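# Push the heat sealer's loaded drawer closed until sealed

## Task

Close the heat sealer's loaded drawer all the way so that a cycle runs and its light turns blue. The seal sheet must still sit centred and square on the plate, and the sealing frame must still rest on the sheet. Nothing may depend on the robot holding it at the end. Release the drawer and move the gripper away before finishing.

## Robot and tools

Robot: a single arm with six revolute joints and a two-finger gripper. The arm's base may sit slightly tilted relative to the table.

Scene frame: the origin is on the table surface directly beneath the arm's base. +z points up. +y is to the left when facing along +x. The calibration for cam_low is given in this frame. cam_wrist rides on the gripper, and its pose is not given. Both images are 504x504 pixels, with pixel (0,0) at the top-left.

Sealer behaviour: if the drawer is pushed fully home and stays there, the sealer latches it and runs a cycle on its own. The light shows green when ready, amber while the drawer is latched and the cycle runs, and blue when sealing has succeeded. Red means the drawer is short of fully closed or the cycle failed. To retry, pull the drawer out until the light is green, then push it fully in again. The sealer is loose on the table. By the end it must be within about a finger's width of its starting spot, upright and barely rotated, so push the drawer gently and in a straight line. Occasionally something may briefly pull on a held part or nudge a loose object. Knocking or placing anything off the table ends the scene.

Tool execute_actions takes {"actions": [...]}, a list with at most one item, plus an optional "pictures" boolean. Images are included by default.
- An empty list sends nothing and returns the current state.
- A motion item is {"rows": [[...], ...], "steps": n}. It has 1 to 15 rows and n is at most 15 (15 if omitted). Each control step lasts 1/30 s and uses one row. If there are fewer rows than steps, the last row repeats.
- A wait item is {"steps": n}, with n up to 300. It returns once n steps have passed since the previous result, and your reply time counts toward those steps.
- A refused call sends nothing to the robot.

Each row holds 7 numbers for the one arm. The first six are absolute target joint angles in radians, in this order: waist, shoulder, elbow, wrist pitch, wrist yaw, wrist roll. They are targets, not offsets, and use the same convention as the Joint positions line. The stated ranges are: waist -2.618 to 3.054, shoulder 0.000 to 3.142, elbow 0.000 to 3.142, wrist pitch -1.571 to 1.571, wrist yaw -1.571 to 1.571, wrist roll -2.094 to 2.094. A call is refused if any target lies more than 0.036 rad beyond a stated end and also further out than that joint's last reported angle. The true ends can differ from the stated ones by up to 0.036 rad either way. A target past the true end is clipped to it, and the result reports "joint sent to its limit", possibly for an earlier action that is still running. If that message is absent, the joint may still be unable to go further. The seventh number is the absolute gripper opening on a scale from -1 (closed) to +1 (fully open, a pad gap of 0.094 m).

Motion limits: on each step, each joint's target is held within a fixed lead of its measured angle. The leads are 0.202 rad for the waist, 0.258 for the shoulder, 0.238 for the elbow, 0.573 for wrist pitch, and 0.522 for wrist yaw and wrist roll. If the targets would move the gripper more than 70 mm from where it is measured to be, all joint targets are scaled back toward the measured angles. Large moves therefore take several calls. Between calls the arm keeps heading for the last row you sent. It stops doing so once it has nearly stalled, including when it is blocked or moving very slowly, or when a step is HELD. After that, only a new action will push it further.

Result lines:
- Joint positions and Joint velocities give the six joints in rad and rad/s, then the finger-pad gap in m and m/s.
- grip_measured is the measured opening on the command scale. It can be off by about 1 mm of opening, by the same amount throughout a scene. Away from the ends of the scale, the fingers go to where grip_measured would equal your command. To hold something, command about 0.03 below grip_measured; a smaller margin gives a lighter grip. Finger force tops out around 50 to 62 N per pad, and parts thinner than about 2 mm get less.
- "joint command not followed" means a clearance check changed or blocked targets. Mounting blocks and posts count as part of the arm for that check.
- HELD marks steps on which your row, or part of it, was not sent.
- Joint torques follow the Joint positions order without the gripper. They are the total drive output and include offset, scale error and noise, so read them as rough contact hints only.
- MOTOR HOT appears from 75 °C. At 90 °C the arm halts for 10 s. At 100 °C the motors go limp and the arm drops. OVER-TEMPERATURE FAULT lines report these stops. Avoid long holds under load.

Tool zoom_image takes {"camera": "cam_low" or "cam_wrist", "region": [x0, y0, x1, y1]} in pixels of that camera's latest image. The region can be at most 504x504, and the tool returns an enlarged view of it.

Call it only after the light is blue, the gripper has let go and the arm has moved clear. Replying without any tool call also ends things.

Typical order: look, locate the drawer front, approach slowly, push steadily straight in until the light goes amber, release and back off, wait for blue, check with zoom, then finish. Avoid slams, hard shoves, jerky motion and dropped items.

Each tool is called after ">>>" by a JSON object that holds its "method" and its "body", one argument or row to a line.

## Session

>>> {"method": "execute_actions", "body": {
  "actions": []
}}

Scene clock: 0.00 s of 5400.00 s.
grip_measured=+1.000
Joint positions: [0.548 1.587 0.965 0.693 0.361 1.524 0.094]
Joint velocities: [-0.012 -0.007 -0.002  0.051  0.007 -0.037  0.   ]
Joint torques (N m, as the arm reports them, + toward a larger angle): no reading

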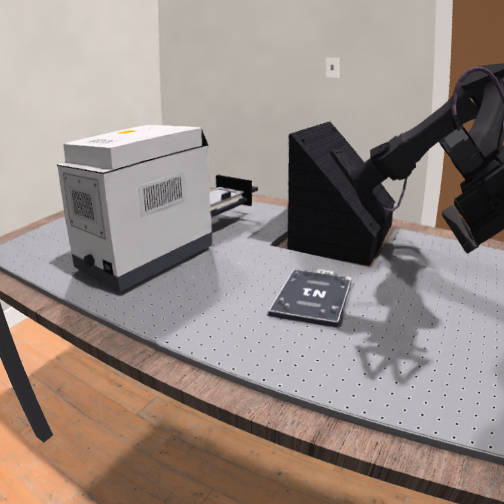

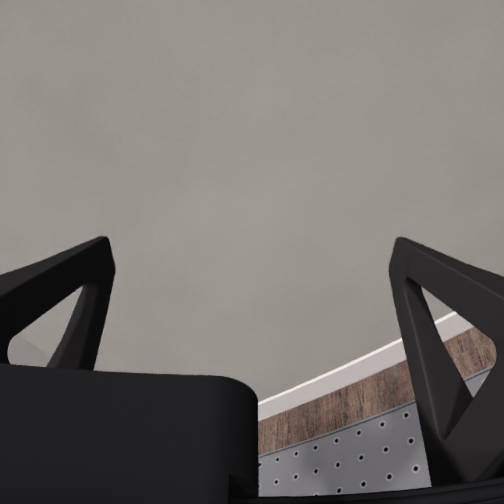

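>>> {"method": "zoom_image", "body": {
  "camera": "cam_low",
  "region": [190, 150, 310, 270]
}}

Region (190, 150, 310, 270) of cam_low's 504x504 image, scaled by 4.200, with more detail than that image has.

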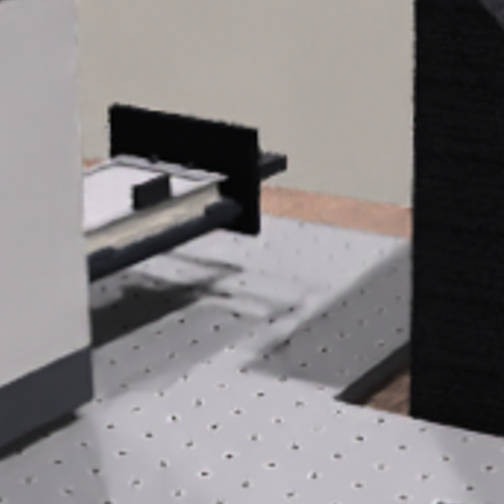

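>>> {"method": "execute_actions", "body": {
  "actions": [
    {"rows":[[0.3,1.6,1.4,0,0,1.57,-1],[0.1,1.6,1.6,-0.3,0,1.57,-1],[-0.1,1.7,1.8,-0.6,0,1.57,-1],[-0.3,1.8,1.8,-0.8,0,1.57,-1],[-0.5,1.9,1.8,-1.0,0,1.57,-1],[-0.7,2.0,1.8,-1.0,0,1.57,-1],[-1.0,2.1,1.8,-1.0,0,1.57,-1]],"steps":15}
  ]
}}

>>> {"method": "execute_actions", "body": {
  "actions": [
    {"rows":[[-1.5,2.2,1.8,-1.1,0,1.57,-1]],"steps":15}
  ]
}}

>>> {"method": "execute_actions", "body": {
  "actions": [
    {"rows":[[-1.96,2.4,1.8,-1.2,0,1.57,-1]],"steps":15}
  ]
}}

>>> {"method": "execute_actions", "body": {
  "actions": [
    {"rows":[[-1.96,2.6,1.8,-1.3,0,1.57,-1],[-1.96,2.6,1.8,-1.3,0,1.57,-1],[-1.96,2.75,1.8,-1.35,0,1.57,-1],[-1.96,2.75,1.8,-1.35,0,1.57,-1],[-1.96,2.9,1.8,-1.4,0,1.57,-1]],"steps":15}
  ]
}}

Scene clock: 60.50 s of 5400.00 s.
grip_measured=-0.986
Joint positions: [ 0.058  2.021  1.65  -0.199  0.037  1.555  0.001]
Joint velocities: [-0.847  0.794  0.886 -1.722 -0.271 -0.125 -0.001]
Joint torques (N m, as the arm reports them, + toward a larger angle): [-12.2   -7.56   7.23   1.32   0.69   0.04]
Steps of this call (steps 1 to 1800: nothing new was sent; steps 1801 to 1815: all 15 steps of this action). Readings (joint positions):
1801: [0.526 1.587 1.000 0.608 0.301 1.530]
1802: [0.486 1.599 1.070 0.482 0.225 1.538]
1804: [0.386 1.646 1.209 0.319 0.151 1.545]
1808: [0.247 1.769 1.389 0.158 0.104 1.549]
1815: the state above

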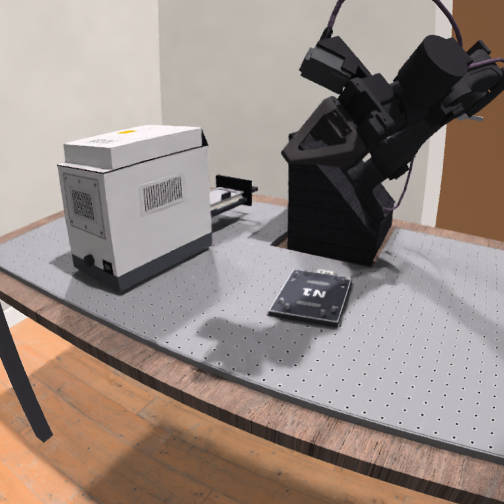

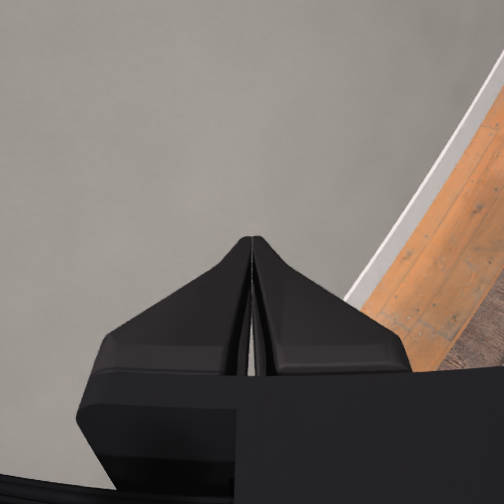

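Scene clock: 61.00 s of 5400.00 s.
grip_measured=-0.986
Joint positions: [-0.444  2.196  1.75  -0.896 -0.006  1.56   0.001]
Joint velocities: [-1.258 -0.002  0.071 -0.799 -0.051 -0.022 -0.001]
Joint torques (N m, as the arm reports them, + toward a larger angle): [-9.82 -5.14  8.77  1.33  0.52  0.04]
Steps of this call (steps 1 to 15: all 15 steps of this action). Readings (joint positions):
1: [0.029 2.048 1.673 -0.248 0.033 1.555]
2: [-0.001 2.070 1.691 -0.291 0.029 1.555]
4: [-0.058 2.109 1.715 -0.385 0.022 1.556]
8: [-0.176 2.164 1.734 -0.596 0.009 1.557]
15: the state above

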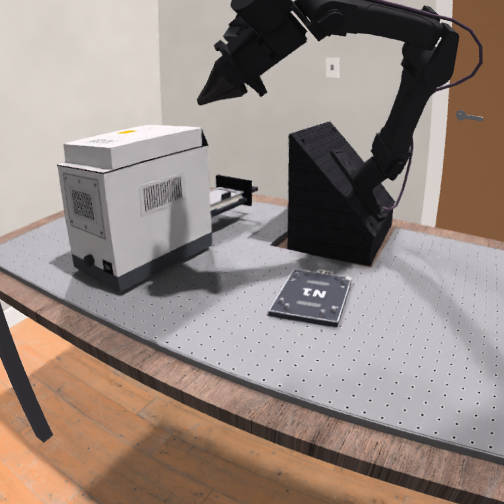

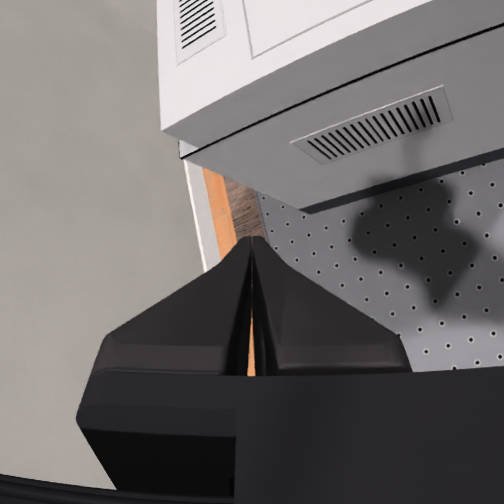

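Scene clock: 61.50 s of 5400.00 s.
grip_measured=-0.986
Joint positions: [-1.146  2.413  1.777 -1.125 -0.012  1.562  0.001]
Joint velocities: [-1.6    0.012 -0.017 -0.051 -0.066 -0.007 -0.   ]
Joint torques (N m, as the arm reports them, + toward a larger angle): [-3.2  -6.86  8.56  1.    0.19  0.04]
Steps of this call (steps 1 to 15: all 15 steps of this action). Readings (joint positions):
1: [-0.488 2.206 1.756 -0.925 -0.006 1.560]
2: [-0.529 2.221 1.767 -0.947 -0.006 1.560]
4: [-0.608 2.265 1.777 -0.981 -0.006 1.560]
8: [-0.775 2.363 1.777 -1.055 -0.010 1.561]
15: the state above

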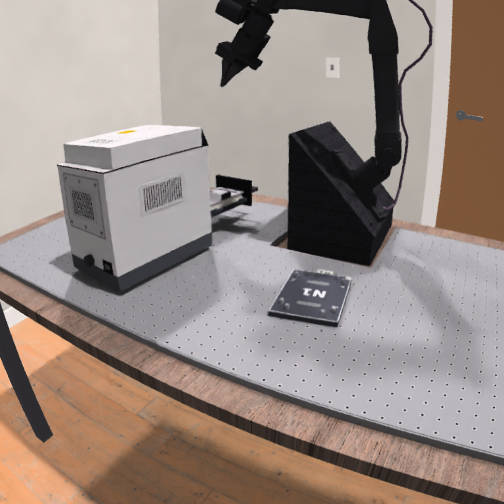

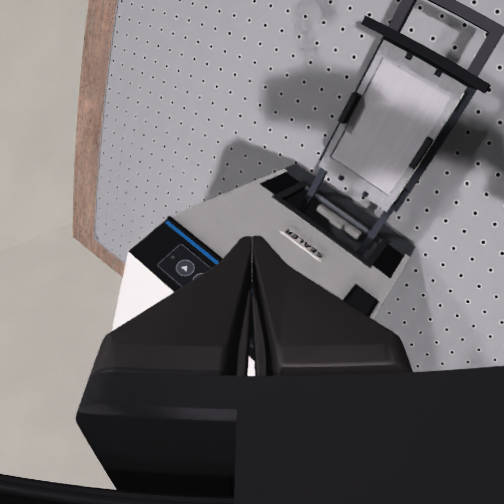

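Scene clock: 62.00 s of 5400.00 s.
grip_measured=-0.986
Joint positions: [-1.904  2.924  1.795 -1.31  -0.003  1.562  0.001]
Joint velocities: [-1.873  0.374 -0.007 -0.359  0.168  0.081 -0.   ]
Joint torques (N m, as the arm reports them, + toward a larger angle): [  9.82 -12.88   6.08  -0.46  -0.45   0.06]
Steps of this call (steps 1 to 15: all 15 steps of this action). Readings (joint positions):
1: [-1.201 2.423 1.781 -1.135 -0.011 1.562]
2: [-1.254 2.439 1.789 -1.147 -0.010 1.562]
4: [-1.350 2.495 1.795 -1.166 -0.007 1.562]
8: [-1.518 2.660 1.795 -1.217 -0.005 1.562]
15: the state above

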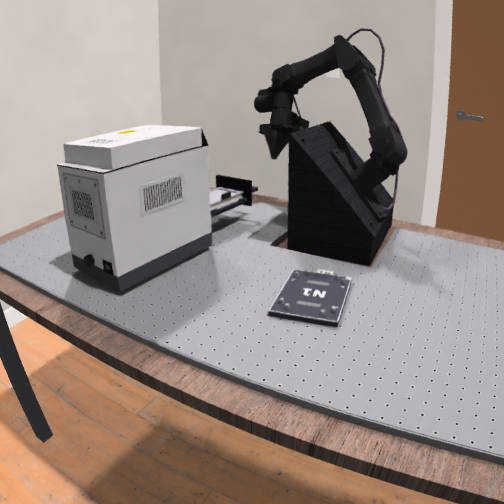

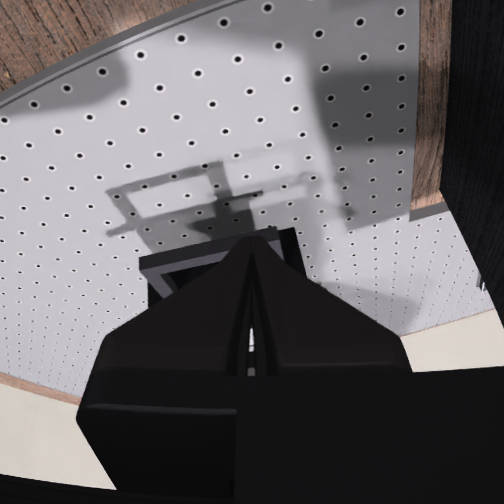

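>>> {"method": "execute_actions", "body": {
  "actions": [
    {"rows":[[-1.96,3.0,1.8,-1.44,0,1.57,-1],[-1.96,3.0,1.8,-1.44,0,1.57,-1],[-1.96,3.0,1.8,-1.44,0,1.57,-1],[-1.96,3.05,1.8,-1.47,0,1.57,-1]],"steps":15}
  ]
}}

Scene clock: 68.73 s of 5400.00 s.
grip_measured=-0.986
Joint positions: [-1.964  3.063  1.796 -1.449  0.004  1.562  0.001]
Joint velocities: [ 0.002 -0.007 -0.002 -0.007 -0.11  -0.081  0.001]
Joint torques (N m, as the arm reports them, + toward a larger angle): [  5.14 -10.54   5.19  -0.78  -0.34   0.07]
Steps of this call (steps 1 to 30: the robot went on to your last target; steps 31 to 187: nothing new was sent; steps 188 to 202: all 15 steps of this action). Readings (joint positions):
188: [-1.964 2.929 1.796 -1.388 0.004 1.562]
189: [-1.964 2.936 1.796 -1.394 0.004 1.562]
191: [-1.964 2.967 1.796 -1.410 0.004 1.562]
195: [-1.964 3.045 1.796 -1.435 0.004 1.562]
202: the state above

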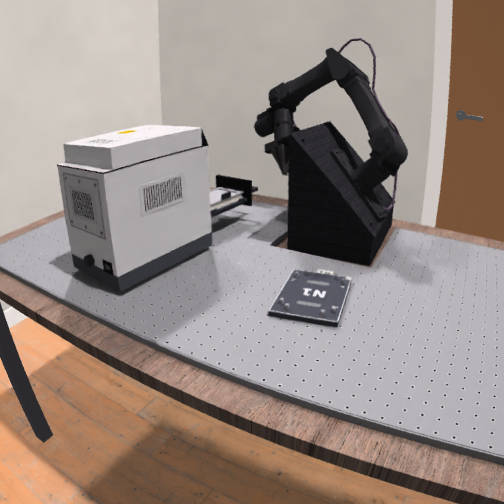

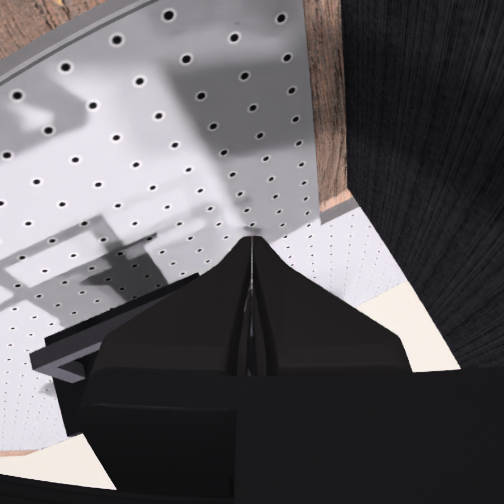

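>>> {"method": "execute_actions", "body": {
  "actions": [
    {"rows":[[-1.96,3.05,1.8,-1.3,0,1.7,-1],[-1.96,3.05,1.8,-1.3,0,1.7,-1],[-1.96,3.05,1.8,-1.15,0,1.8,-1],[-1.96,3.05,1.8,-1.15,0,1.8,-1],[-1.96,3.05,1.75,-1.02,0,1.9,-1],[-1.96,3.05,1.75,-1.02,0,1.9,-1],[-1.96,3.05,1.7,-0.95,0,1.95,-1],[-1.96,3.05,1.7,-0.95,0,1.95,-1],[-1.96,3.05,1.65,-0.92,0,1.95,-1]],"steps":15}
  ]
}}

>>> {"method": "zoom_image", "body": {
  "camera": "cam_low",
  "region": [200, 100, 340, 240]
}}

Scene clock: 96.40 s of 5400.00 s.
grip_measured=-0.986
Joint positions: [-1.964  3.06   1.659 -0.974  0.004  1.914  0.001]
Joint velocities: [-0.012 -0.002 -0.017  0.256  0.051  0.154  0.001]
Joint torques (N m, as the arm reports them, + toward a larger angle): [  5.02 -10.56   4.33   0.21  -0.33   0.09]
Steps of this call (steps 1 to 15: the robot went on to your last target; steps 16 to 815: nothing new was sent; steps 816 to 830: all 15 steps of this action). Readings (joint positions):
816: [-1.964 3.063 1.796 -1.443 0.004 1.581]
817: [-1.964 3.063 1.796 -1.419 0.004 1.603]
819: [-1.964 3.063 1.796 -1.338 0.004 1.667]
823: [-1.964 3.060 1.751 -1.123 0.004 1.813]
830: the state above

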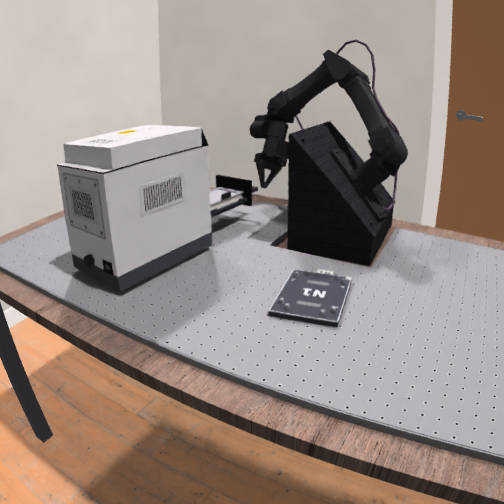

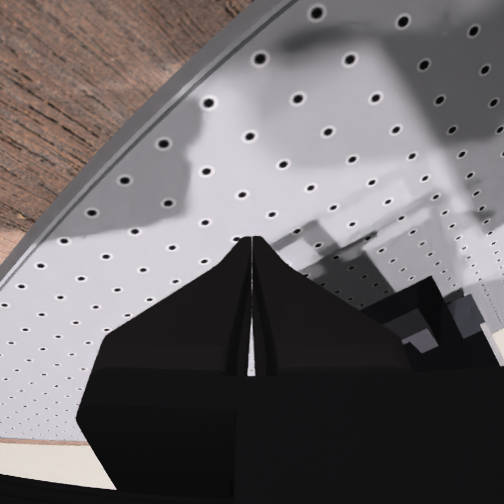

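Region (200, 100, 340, 240) of cam_low's 504x504 image, scaled by 3.600, with more detail than that image has.

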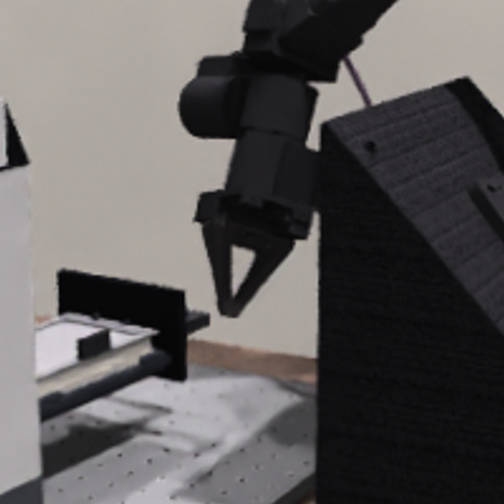

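>>> {"method": "execute_actions", "body": {
  "actions": [
    {"rows":[[-1.96,3.05,1.65,-0.92,0,1.15,-0.3]],"steps":15}
  ]
}}

Scene clock: 106.43 s of 5400.00 s.
grip_measured=-0.303
Joint positions: [-1.964  3.06   1.659 -0.926  0.004  1.193  0.033]
Joint velocities: [ 0.012 -0.002 -0.007  0.051  0.007 -0.212 -0.001]
Joint torques (N m, as the arm reports them, + toward a larger angle): [  5.05 -10.69   4.39   0.29  -0.33  -0.1 ]
Steps of this call (steps 1 to 30: the robot went on to your last target; steps 31 to 286: nothing new was sent; steps 287 to 301: all 15 steps of this action). Readings (joint positions):
287: [-1.964 3.060 1.659 -0.927 0.004 1.863]
288: [-1.964 3.060 1.659 -0.926 0.004 1.763]
290: [-1.964 3.060 1.659 -0.926 0.004 1.566]
294: [-1.964 3.060 1.659 -0.926 0.004 1.324]
301: the state above

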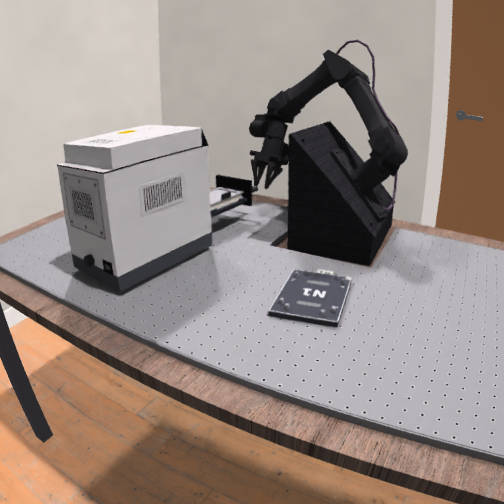

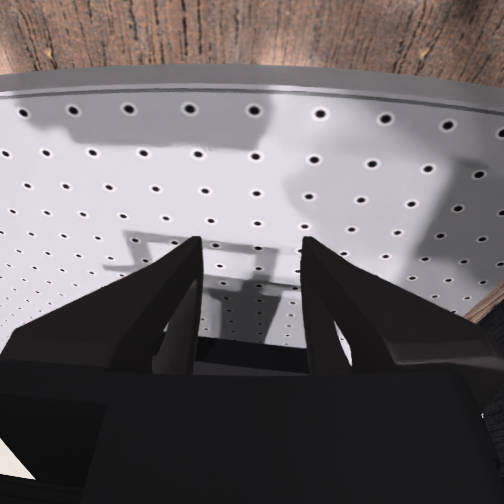

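>>> {"method": "execute_actions", "body": {
  "actions": [
    {"rows":[[-1.97,3.06,1.62,-0.87,0,1.15,-0.3],[-1.97,3.06,1.62,-0.87,0,1.15,-0.3],[-1.97,3.06,1.59,-0.82,0,1.15,-0.3],[-1.97,3.06,1.59,-0.82,0,1.15,-0.3],[-1.92,3.06,1.575,-0.8,0,1.18,-0.3],[-1.92,3.06,1.575,-0.8,0,1.18,-0.3],[-1.92,3.06,1.575,-0.8,0,1.18,-0.3],[-1.87,3.06,1.56,-0.78,0,1.21,-0.3],[-1.87,3.06,1.56,-0.78,0,1.21,-0.3],[-1.87,3.06,1.56,-0.78,0,1.21,-0.3],[-1.82,3.06,1.545,-0.76,0,1.24,-0.3]],"steps":15}
  ]
}}

>>> {"method": "zoom_image", "body": {
  "camera": "cam_low",
  "region": [200, 100, 340, 240]
}}

Scene clock: 139.27 s of 5400.00 s.
grip_measured=-0.303
Joint positions: [-1.823  3.06   1.562 -0.788  0.001  1.215  0.033]
Joint velocities: [ 0.198 -0.032 -0.037  0.125 -0.037  0.066  0.   ]
Joint torques (N m, as the arm reports them, + toward a larger angle): [  2.68 -10.13   3.97   0.55  -0.17   0.06]
Steps of this call (steps 1 to 30: the robot went on to your last target; steps 31 to 970: nothing new was sent; steps 971 to 985: all 15 steps of this action). Readings (joint positions):
971: [-1.964 3.060 1.655 -0.920 0.004 1.159]
972: [-1.965 3.060 1.650 -0.910 0.004 1.159]
974: [-1.967 3.060 1.628 -0.879 0.004 1.159]
978: [-1.941 3.060 1.586 -0.839 0.005 1.171]
985: the state above

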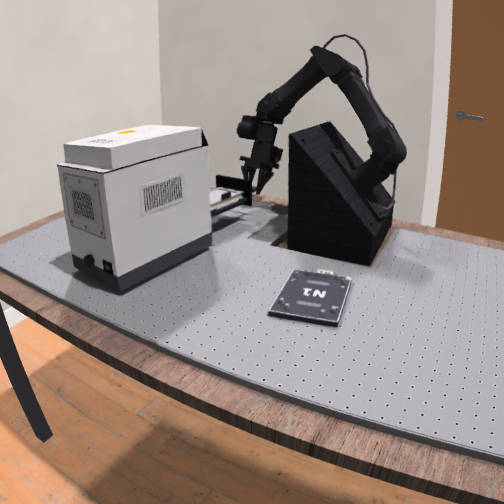

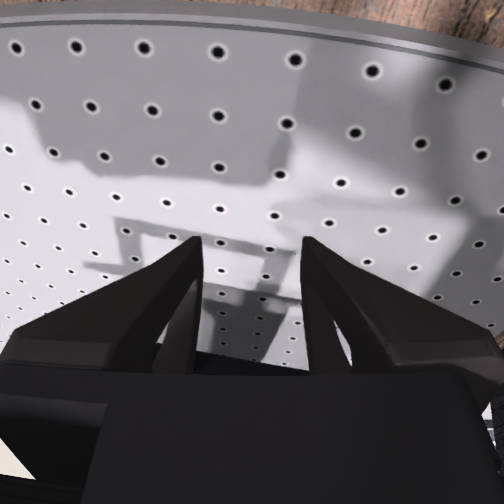

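Region (200, 100, 340, 240) of cam_low's 504x504 image, scaled by 3.600, with more detail than that image has.

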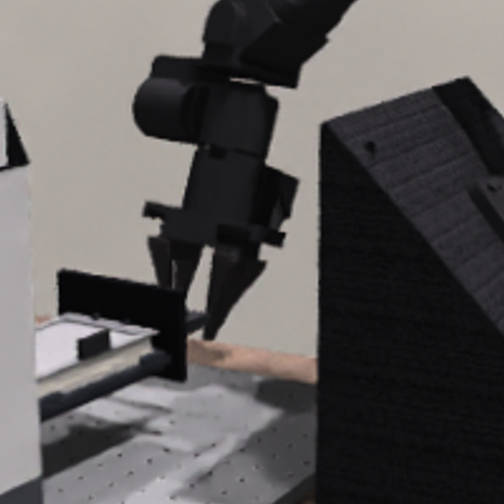

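>>> {"method": "execute_actions", "body": {
  "actions": [
    {"rows":[[-1.84,3.075,1.55,-0.72,0,1.22,-0.3],[-1.84,3.09,1.55,-0.67,0,1.22,-0.3],[-1.84,3.09,1.55,-0.67,0,1.22,-0.3],[-1.79,3.09,1.54,-0.655,0,1.24,-0.3],[-1.79,3.09,1.54,-0.655,0,1.24,-0.3],[-1.79,3.09,1.54,-0.655,0,1.24,-0.3],[-1.74,3.09,1.525,-0.635,0,1.26,-0.3],[-1.74,3.09,1.525,-0.635,0,1.26,-0.3],[-1.74,3.09,1.525,-0.635,0,1.26,-0.3],[-1.69,3.09,1.515,-0.62,0,1.28,-0.3],[-1.69,3.09,1.515,-0.62,0,1.28,-0.3],[-1.69,3.09,1.515,-0.62,0,1.28,-0.3],[-1.64,3.09,1.51,-0.6,0,1.3,-0.3]],"steps":15}
  ]
}}

>>> {"method": "zoom_image", "body": {
  "camera": "cam_low",
  "region": [190, 100, 330, 240]
}}

Scene clock: 160.70 s of 5400.00 s.
grip_measured=-0.303
Joint positions: [-1.662  3.076  1.528 -0.632  0.004  1.274  0.033]
Joint velocities: [ 0.442  0.007 -0.037  0.154  0.198  0.022  0.   ]
Joint torques (N m, as the arm reports them, + toward a larger angle): [ 1.72 -9.46  4.41  0.81 -0.74  0.07]
Steps of this call (steps 1 to 30: the robot went on to your last target; steps 31 to 628: nothing new was sent; steps 629 to 643: all 15 steps of this action). Readings (joint positions):
629: [-1.822 3.060 1.561 -0.767 -0.000 1.232]
630: [-1.824 3.062 1.561 -0.756 -0.000 1.232]
632: [-1.829 3.067 1.561 -0.724 0.000 1.231]
636: [-1.795 3.076 1.552 -0.677 0.003 1.239]
643: the state above

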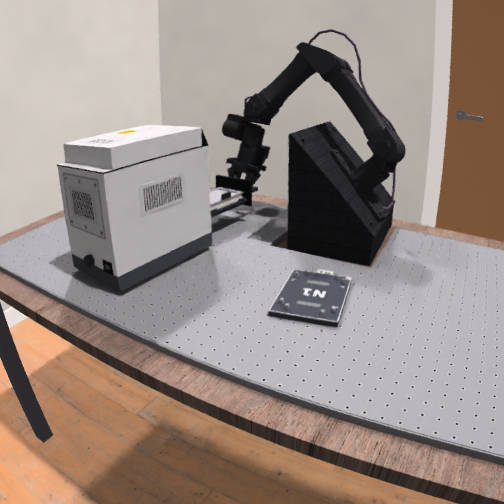

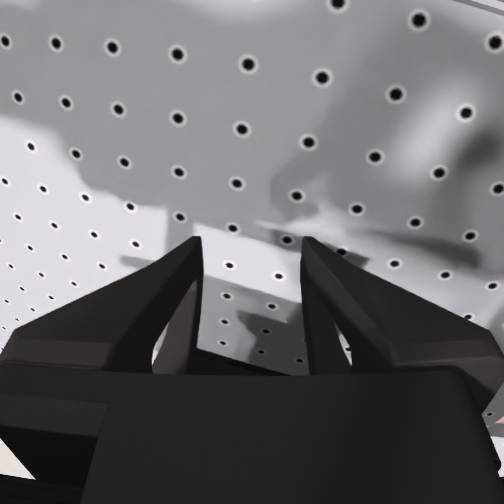

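Region (190, 100, 330, 240) of cam_low's 504x504 image, scaled by 3.600, with more detail than that image has.

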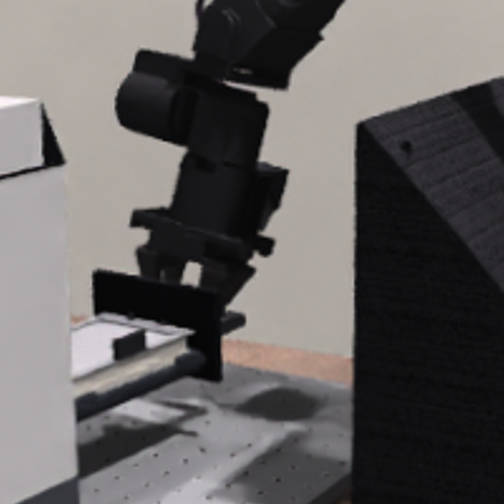

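>>> {"method": "execute_actions", "body": {
  "actions": [
    {"rows":[[-1.64,3.09,1.51,-0.6,0,1.4,-0.3],[-1.64,3.09,1.51,-0.6,0,1.5,-0.3],[-1.6,3.09,1.505,-0.585,0,1.55,-0.3],[-1.6,3.09,1.505,-0.585,0,1.55,-0.3],[-1.6,3.09,1.505,-0.585,0,1.55,-0.3],[-1.55,3.09,1.5,-0.57,0,1.6,-0.3],[-1.55,3.09,1.5,-0.57,0,1.6,-0.3],[-1.55,3.09,1.5,-0.57,0,1.6,-0.3],[-1.5,3.09,1.495,-0.55,0,1.65,-0.3],[-1.5,3.09,1.495,-0.55,0,1.65,-0.3],[-1.5,3.09,1.495,-0.55,0,1.65,-0.3],[-1.45,3.09,1.49,-0.53,0,1.7,-0.3]],"steps":15}
  ]
}}

>>> {"method": "zoom_image", "body": {
  "camera": "cam_low",
  "region": [190, 100, 330, 240]
}}

Scene clock: 171.93 s of 5400.00 s.
grip_measured=-0.303
Joint positions: [-1.459  3.076  1.508 -0.554  0.005  1.642  0.033]
Joint velocities: [ 0.32   0.002 -0.022  0.095 -0.139  0.315 -0.001]
Joint torques (N m, as the arm reports them, + toward a larger angle): [-0.31 -9.6   4.59  0.98  0.05  0.06]
Steps of this call (steps 1 to 30: the robot went on to your last target; steps 31 to 322: nothing new was sent; steps 323 to 337: all 15 steps of this action). Readings (joint positions):
323: [-1.641 3.076 1.527 -0.609 0.000 1.308]
324: [-1.641 3.076 1.527 -0.609 0.000 1.340]
326: [-1.634 3.076 1.527 -0.605 0.001 1.412]
330: [-1.586 3.076 1.522 -0.590 0.009 1.511]
337: the state above

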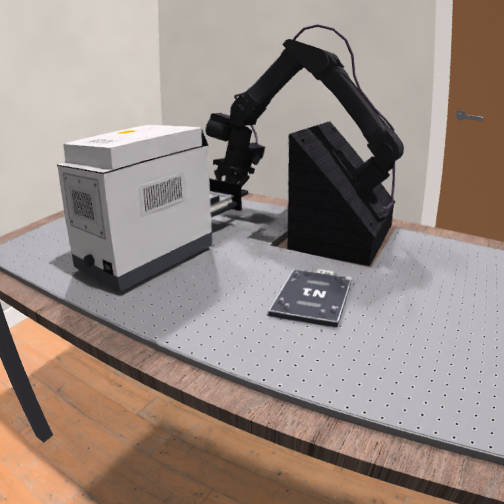

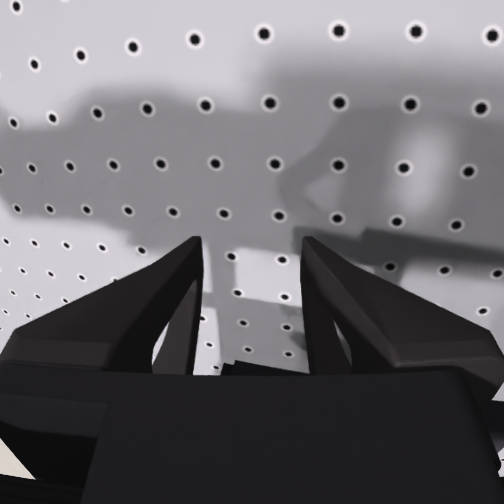

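Region (190, 100, 330, 240) of cam_low's 504x504 image, scaled by 3.600, with more detail than that image has.

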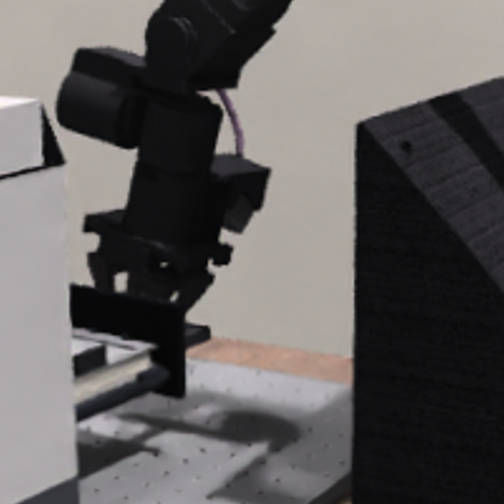

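>>> {"method": "execute_actions", "body": {
  "actions": [
    {"rows":[[-1.45,3.09,1.49,-0.53,-0.05,1.7,-0.3],[-1.45,3.09,1.49,-0.53,-0.05,1.7,-0.3],[-1.45,3.09,1.49,-0.53,-0.1,1.7,-0.3],[-1.45,3.09,1.49,-0.53,-0.1,1.7,-0.3],[-1.45,3.09,1.49,-0.53,-0.15,1.72,-0.3],[-1.45,3.09,1.49,-0.53,-0.15,1.72,-0.3],[-1.45,3.09,1.49,-0.53,-0.2,1.74,-0.3],[-1.45,3.09,1.49,-0.53,-0.2,1.74,-0.3],[-1.45,3.09,1.49,-0.53,-0.25,1.76,-0.3],[-1.45,3.09,1.49,-0.53,-0.25,1.76,-0.3],[-1.41,3.09,1.49,-0.52,-0.25,1.8,-0.3],[-1.41,3.09,1.49,-0.52,-0.25,1.8,-0.3],[-1.41,3.09,1.49,-0.52,-0.25,1.8,-0.3],[-1.37,3.09,1.49,-0.51,-0.25,1.84,-0.3]],"steps":15}
  ]
}}

>>> {"method": "zoom_image", "body": {
  "camera": "cam_low",
  "region": [170, 100, 310, 240]
}}

Scene clock: 191.30 s of 5400.00 s.
grip_measured=-0.303
Joint positions: [-1.412  3.076  1.507 -0.528 -0.204  1.781  0.033]
Joint velocities: [ 0.393  0.002  0.007  0.125 -0.242  0.344  0.001]
Joint torques (N m, as the arm reports them, + toward a larger angle): [ 1.93 -9.66  4.6   1.   -0.43  0.08]
Steps of this call (steps 1 to 30: the robot went on to your last target; steps 31 to 566: nothing new was sent; steps 567 to 581: all 15 steps of this action). Readings (joint positions):
567: [-1.448 3.076 1.507 -0.540 -0.004 1.691]
568: [-1.448 3.076 1.507 -0.540 -0.011 1.691]
570: [-1.448 3.076 1.507 -0.539 -0.035 1.691]
574: [-1.448 3.076 1.507 -0.538 -0.109 1.708]
581: the state above

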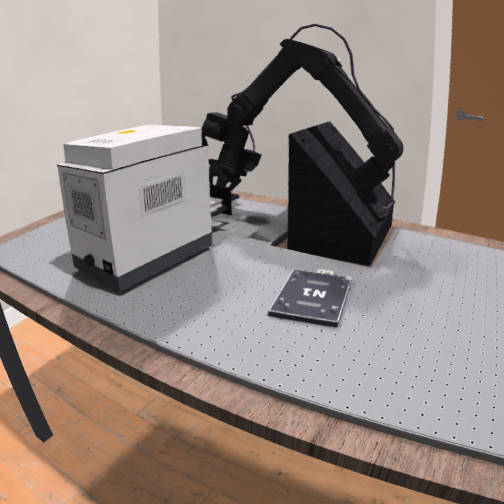

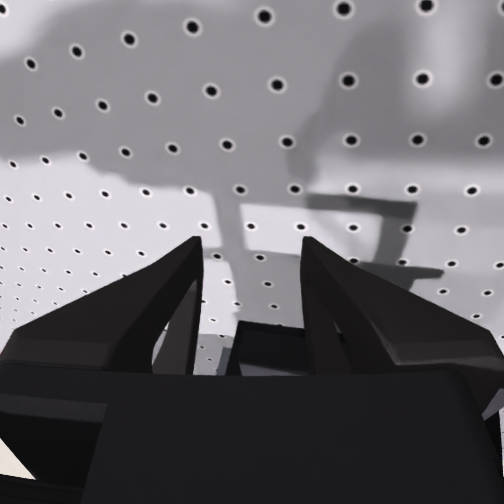

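Region (170, 100, 310, 240) of cam_low's 504x504 image, scaled by 3.600, with more detail than that image has.

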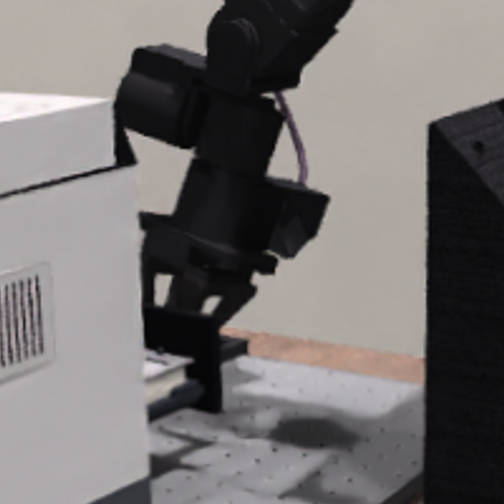

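>>> {"method": "execute_actions", "body": {
  "actions": [
    {"rows":[[-1.37,3.09,1.49,-0.54,-0.25,1.84,-0.3],[-1.37,3.09,1.49,-0.57,-0.25,1.84,-0.3],[-1.37,3.09,1.49,-0.59,-0.25,1.84,-0.3],[-1.33,3.09,1.49,-0.58,-0.25,1.88,-0.3],[-1.33,3.09,1.49,-0.58,-0.25,1.88,-0.3],[-1.33,3.09,1.49,-0.58,-0.25,1.88,-0.3],[-1.29,3.09,1.49,-0.56,-0.25,1.92,-0.3],[-1.29,3.09,1.49,-0.56,-0.25,1.92,-0.3],[-1.29,3.09,1.49,-0.56,-0.25,1.92,-0.3],[-1.25,3.09,1.49,-0.54,-0.25,1.96,-0.3],[-1.25,3.09,1.49,-0.54,-0.25,1.96,-0.3],[-1.25,3.09,1.49,-0.54,-0.25,1.96,-0.3],[-1.21,3.09,1.49,-0.52,-0.25,2.0,-0.3]],"steps":15}
  ]
}}

>>> {"method": "zoom_image", "body": {
  "camera": "cam_low",
  "region": [170, 100, 310, 240]
}}

Scene clock: 203.80 s of 5400.00 s.
grip_measured=-0.303
Joint positions: [-1.227  3.076  1.507 -0.538 -0.24   1.95   0.033]
Joint velocities: [ 0.344 -0.002  0.017  0.066 -0.066  0.242  0.002]
Joint torques (N m, as the arm reports them, + toward a larger angle): [-1.7  -9.64  4.46  0.96 -0.13  0.06]
Steps of this call (steps 1 to 30: the robot went on to your last target; steps 31 to 360: nothing new was sent; steps 361 to 375: all 15 steps of this action). Readings (joint positions):
361: [-1.371 3.076 1.507 -0.519 -0.238 1.831]
362: [-1.371 3.076 1.507 -0.522 -0.238 1.831]
364: [-1.368 3.076 1.507 -0.535 -0.239 1.837]
368: [-1.332 3.076 1.507 -0.546 -0.235 1.870]
375: the state above

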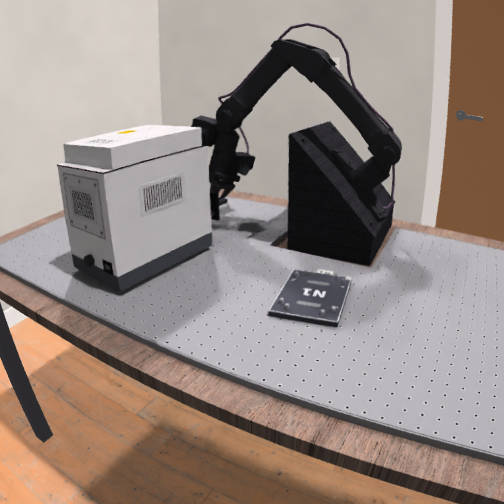

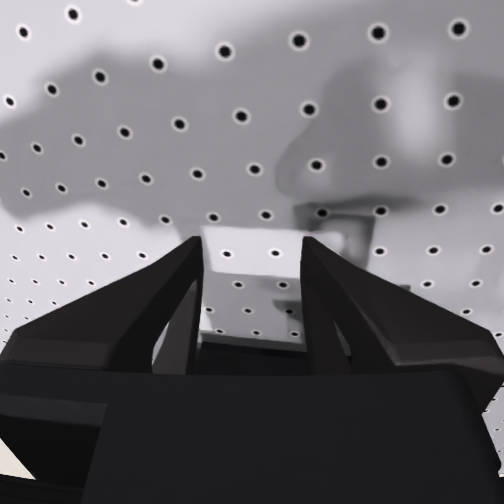

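Region (170, 100, 310, 240) of cam_low's 504x504 image, scaled by 3.600, with more detail than that image has.

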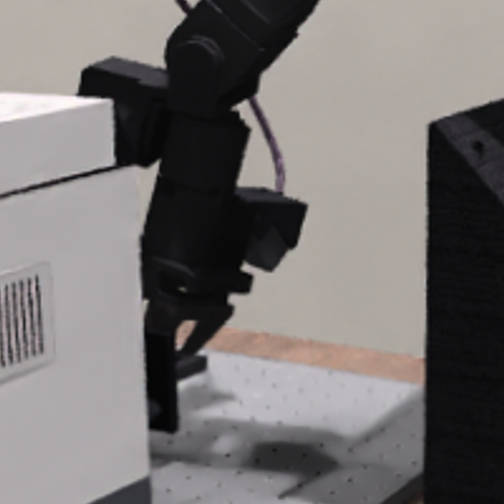

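>>> {"method": "execute_actions", "body": {
  "actions": [
    {"rows":[[-1.22,3.12,1.49,-0.53,-0.25,2.0,-0.3],[-1.22,3.12,1.49,-0.53,-0.25,2.0,-0.3],[-1.22,3.12,1.49,-0.53,-0.25,2.0,-0.3],[-1.22,3.12,1.49,-0.53,-0.30,2.02,-0.3],[-1.22,3.12,1.49,-0.53,-0.30,2.02,-0.3],[-1.22,3.12,1.49,-0.53,-0.35,2.04,-0.3],[-1.22,3.12,1.49,-0.53,-0.35,2.04,-0.3],[-1.22,3.12,1.49,-0.53,-0.40,2.06,-0.3],[-1.22,3.12,1.49,-0.53,-0.40,2.06,-0.3],[-1.20,3.12,1.49,-0.52,-0.42,2.07,-0.3],[-1.20,3.12,1.49,-0.52,-0.42,2.07,-0.3],[-1.20,3.12,1.49,-0.52,-0.42,2.07,-0.3],[-1.18,3.12,1.49,-0.51,-0.42,2.08,-0.3]],"steps":15}
  ]
}}

>>> {"method": "zoom_image", "body": {
  "camera": "cam_low",
  "region": [170, 100, 310, 240]
}}

Scene clock: 217.17 s of 5400.00 s.
grip_measured=-0.303
Joint positions: [-1.199  3.114  1.507 -0.522 -0.383  2.056  0.033]
Joint velocities: [ 0.159  0.007 -0.002 -0.022 -0.198  0.066  0.   ]
Joint torques (N m, as the arm reports them, + toward a larger angle): [ -0.64 -10.23   4.3    0.94  -0.3    0.07]
Steps of this call (steps 1 to 30: the robot went on to your last target; steps 31 to 386: nothing new was sent; steps 387 to 401: all 15 steps of this action). Readings (joint positions):
387: [-1.208 3.078 1.507 -0.528 -0.246 1.991]
388: [-1.209 3.082 1.507 -0.526 -0.247 1.991]
390: [-1.209 3.094 1.507 -0.525 -0.251 1.994]
394: [-1.212 3.113 1.507 -0.525 -0.301 2.016]
401: the state above

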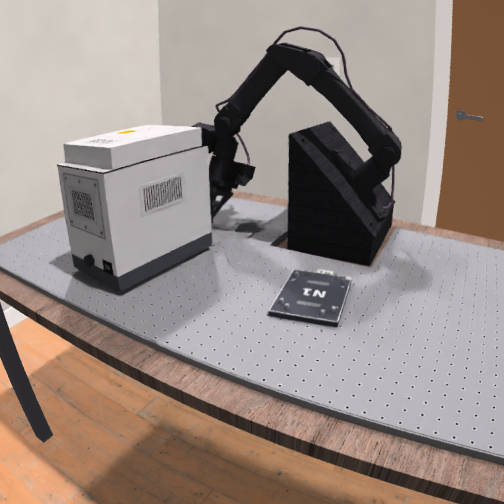

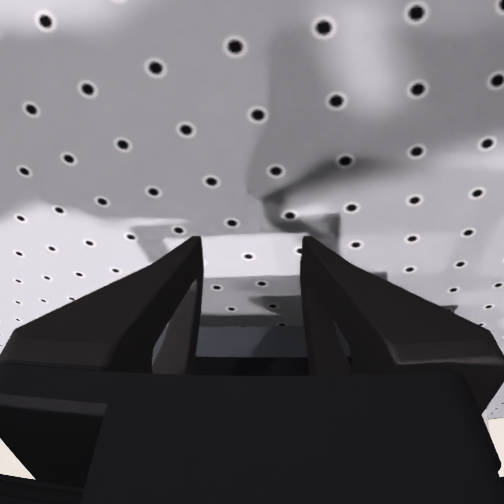

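Region (170, 100, 310, 240) of cam_low's 504x504 image, scaled by 3.600, with more detail than that image has.

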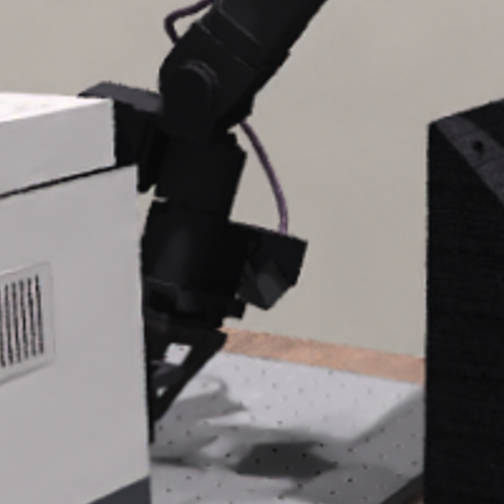

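Continue with yaw until resistance.

>>> {"method": "execute_actions", "body": {
  "actions": [
    {"rows":[[-1.18,3.12,1.49,-0.51,-0.45,2.08,-0.3],[-1.18,3.12,1.49,-0.51,-0.45,2.08,-0.3],[-1.18,3.12,1.49,-0.51,-0.45,2.08,-0.3],[-1.18,3.12,1.49,-0.51,-0.5,2.08,-0.3],[-1.18,3.12,1.49,-0.51,-0.5,2.08,-0.3],[-1.18,3.12,1.49,-0.51,-0.5,2.08,-0.3],[-1.18,3.12,1.49,-0.51,-0.56,2.08,-0.3],[-1.18,3.12,1.49,-0.51,-0.56,2.08,-0.3],[-1.18,3.12,1.49,-0.51,-0.56,2.08,-0.3],[-1.18,3.12,1.49,-0.51,-0.62,2.08,-0.3]],"steps":15}
  ]
}}

Scene clock: 225.00 s of 5400.00 s.
grip_measured=-0.303
Joint positions: [-1.186  3.114  1.507 -0.517 -0.575  2.07   0.033]
Joint velocities: [-0.002 -0.002 -0.017 -0.007 -0.168 -0.081 -0.001]
Joint torques (N m, as the arm reports them, + toward a larger angle): [ -1.25 -10.26   4.28   0.92  -0.45   0.07]
Steps of this call (steps 1 to 30: the robot went on to your last target; steps 31 to 220: nothing new was sent; steps 221 to 235: all 15 steps of this action). Readings (joint positions):
221: [-1.186 3.114 1.507 -0.517 -0.409 2.070]
222: [-1.186 3.114 1.507 -0.517 -0.415 2.070]
224: [-1.186 3.114 1.507 -0.517 -0.428 2.070]
228: [-1.186 3.114 1.507 -0.517 -0.479 2.070]
235: the state above

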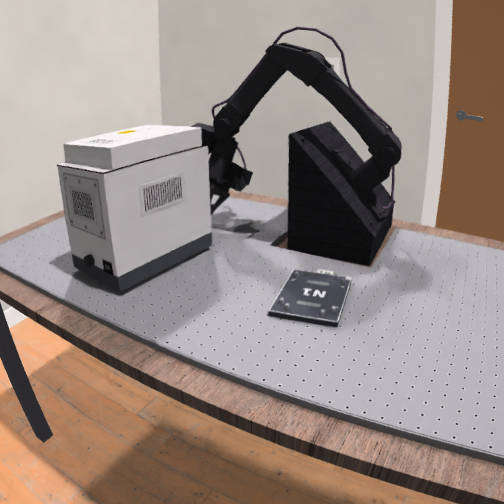

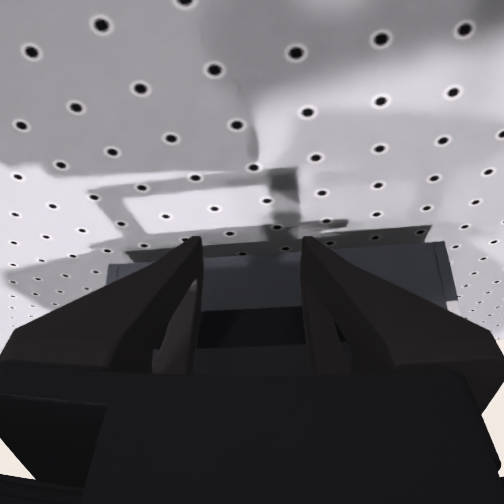

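>>> {"method": "execute_actions", "body": {
  "actions": [
    {"rows":[[-1.19,3.12,1.49,-0.51,-0.45,2.08,-0.3],[-1.2,3.12,1.49,-0.51,-0.35,2.08,-0.3],[-1.21,3.12,1.49,-0.51,-0.28,2.06,-0.3],[-1.22,3.12,1.49,-0.51,-0.25,2.04,-0.3],[-1.22,3.12,1.49,-0.51,-0.25,2.04,-0.3],[-1.22,3.12,1.49,-0.51,-0.25,2.04,-0.3],[-1.22,3.12,1.49,-0.51,-0.25,2.04,-0.3],[-1.22,3.12,1.46,-0.49,-0.25,2.04,-0.3],[-1.22,3.12,1.46,-0.49,-0.25,2.04,-0.3],[-1.22,3.12,1.46,-0.49,-0.25,2.04,-0.3],[-1.22,3.12,1.42,-0.47,-0.25,2.04,-0.3]],"steps":15}
  ]
}}

>>> {"method": "zoom_image", "body": {
  "camera": "cam_low",
  "region": [170, 100, 310, 240]
}}

Scene clock: 242.73 s of 5400.00 s.
grip_measured=-0.303
Joint positions: [-1.214  3.116  1.434 -0.482 -0.272  2.051  0.033]
Joint velocities: [-0.017  0.037 -0.139 -0.022  0.11   0.037  0.001]
Joint torques (N m, as the arm reports them, + toward a larger angle): [ -1.82 -10.26   5.07   0.93  -0.04  -0.1 ]
Steps of this call (steps 1 to 30: the robot went on to your last target; steps 31 to 517: nothing new was sent; steps 518 to 532: all 15 steps of this action). Readings (joint positions):
518: [-1.186 3.114 1.507 -0.517 -0.582 2.071]
519: [-1.186 3.114 1.507 -0.516 -0.543 2.071]
521: [-1.191 3.114 1.507 -0.515 -0.449 2.067]
525: [-1.212 3.114 1.502 -0.508 -0.333 2.056]
532: the state above

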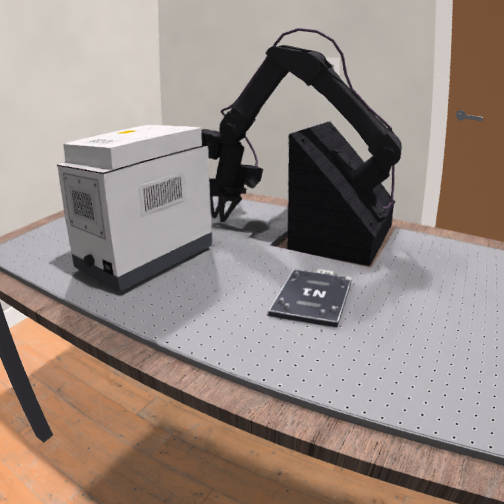

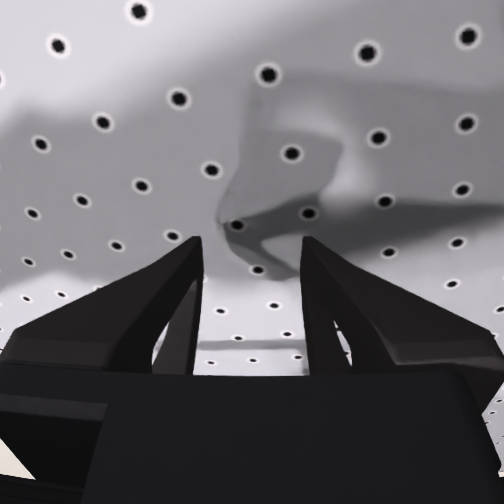

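Region (170, 100, 310, 240) of cam_low's 504x504 image, scaled by 3.600, with more detail than that image has.

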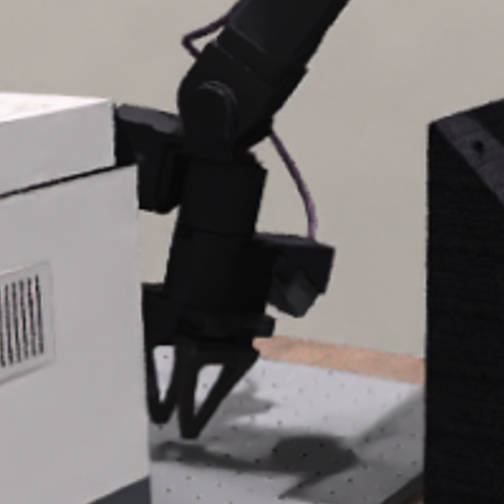

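>>> {"method": "execute_actions", "body": {
  "actions": [
    {"rows":[[-1.3,3.1,1.45,-0.5,-0.2,1.95,-0.3],[-1.4,3.05,1.5,-0.55,-0.1,1.85,-0.3],[-1.5,2.95,1.6,-0.7,0,1.75,-0.3],[-1.5,2.8,1.7,-0.85,0,1.65,-0.3],[-1.5,2.65,1.78,-1.0,0,1.57,-0.3],[-1.45,2.5,1.78,-1.1,0,1.57,-0.3]],"steps":15}
  ]
}}

>>> {"method": "execute_actions", "body": {
  "actions": [
    {"rows":[[-1.4,2.5,1.78,-1.1,0,1.57,-0.3]],"steps":15}
  ]
}}

Scene clock: 258.57 s of 5400.00 s.
grip_measured=-0.303
Joint positions: [-1.436  2.778  1.696 -0.858 -0.075  1.716  0.033]
Joint velocities: [-0.032 -1.15   0.256 -0.608  0.154 -0.476 -0.001]
Joint torques (N m, as the arm reports them, + toward a larger angle): [  0.05 -11.56   9.23   0.83  -0.01  -0.09]
Steps of this call (steps 1 to 30: the robot went on to your last target; steps 31 to 460: nothing new was sent; steps 461 to 475: all 15 steps of this action). Readings (joint positions):
461: [-1.221 3.116 1.430 -0.475 -0.255 2.035]
462: [-1.245 3.115 1.436 -0.487 -0.239 2.006]
464: [-1.316 3.102 1.465 -0.537 -0.198 1.956]
468: [-1.406 3.018 1.564 -0.688 -0.139 1.848]
475: the state above

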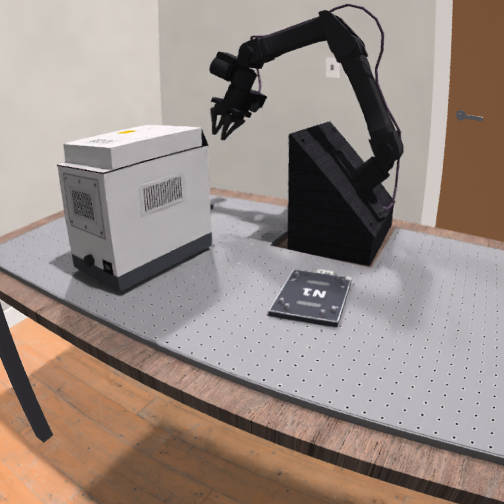

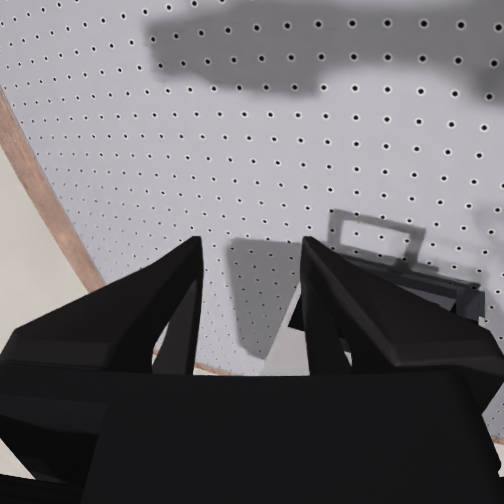

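Scene clock: 259.07 s of 5400.00 s.
grip_measured=-0.303
Joint positions: [-1.405  2.489  1.78  -1.063 -0.013  1.588  0.033]
Joint velocities: [ 0.002  0.09  -0.007 -0.125  0.007 -0.066  0.001]
Joint torques (N m, as the arm reports them, + toward a larger angle): [ 0.79 -6.52  7.08  1.39  0.11 -0.13]
Steps of this call (steps 1 to 15: all 15 steps of this action). Readings (joint positions):
1: [-1.436 2.736 1.705 -0.876 -0.068 1.702]
2: [-1.435 2.693 1.713 -0.894 -0.061 1.689]
4: [-1.430 2.609 1.732 -0.939 -0.046 1.659]
8: [-1.412 2.488 1.773 -1.011 -0.024 1.613]
15: the state above

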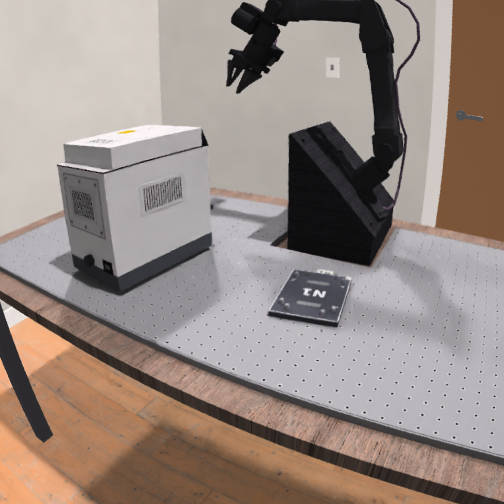

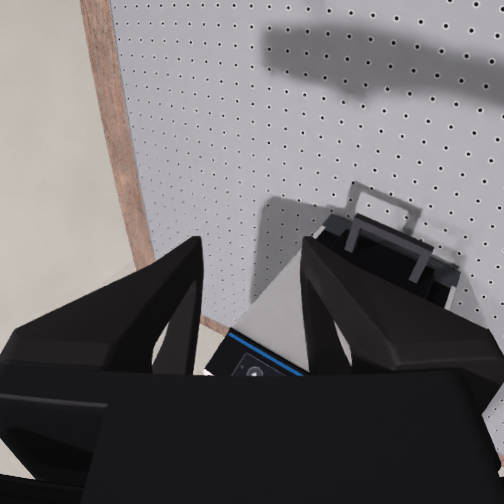

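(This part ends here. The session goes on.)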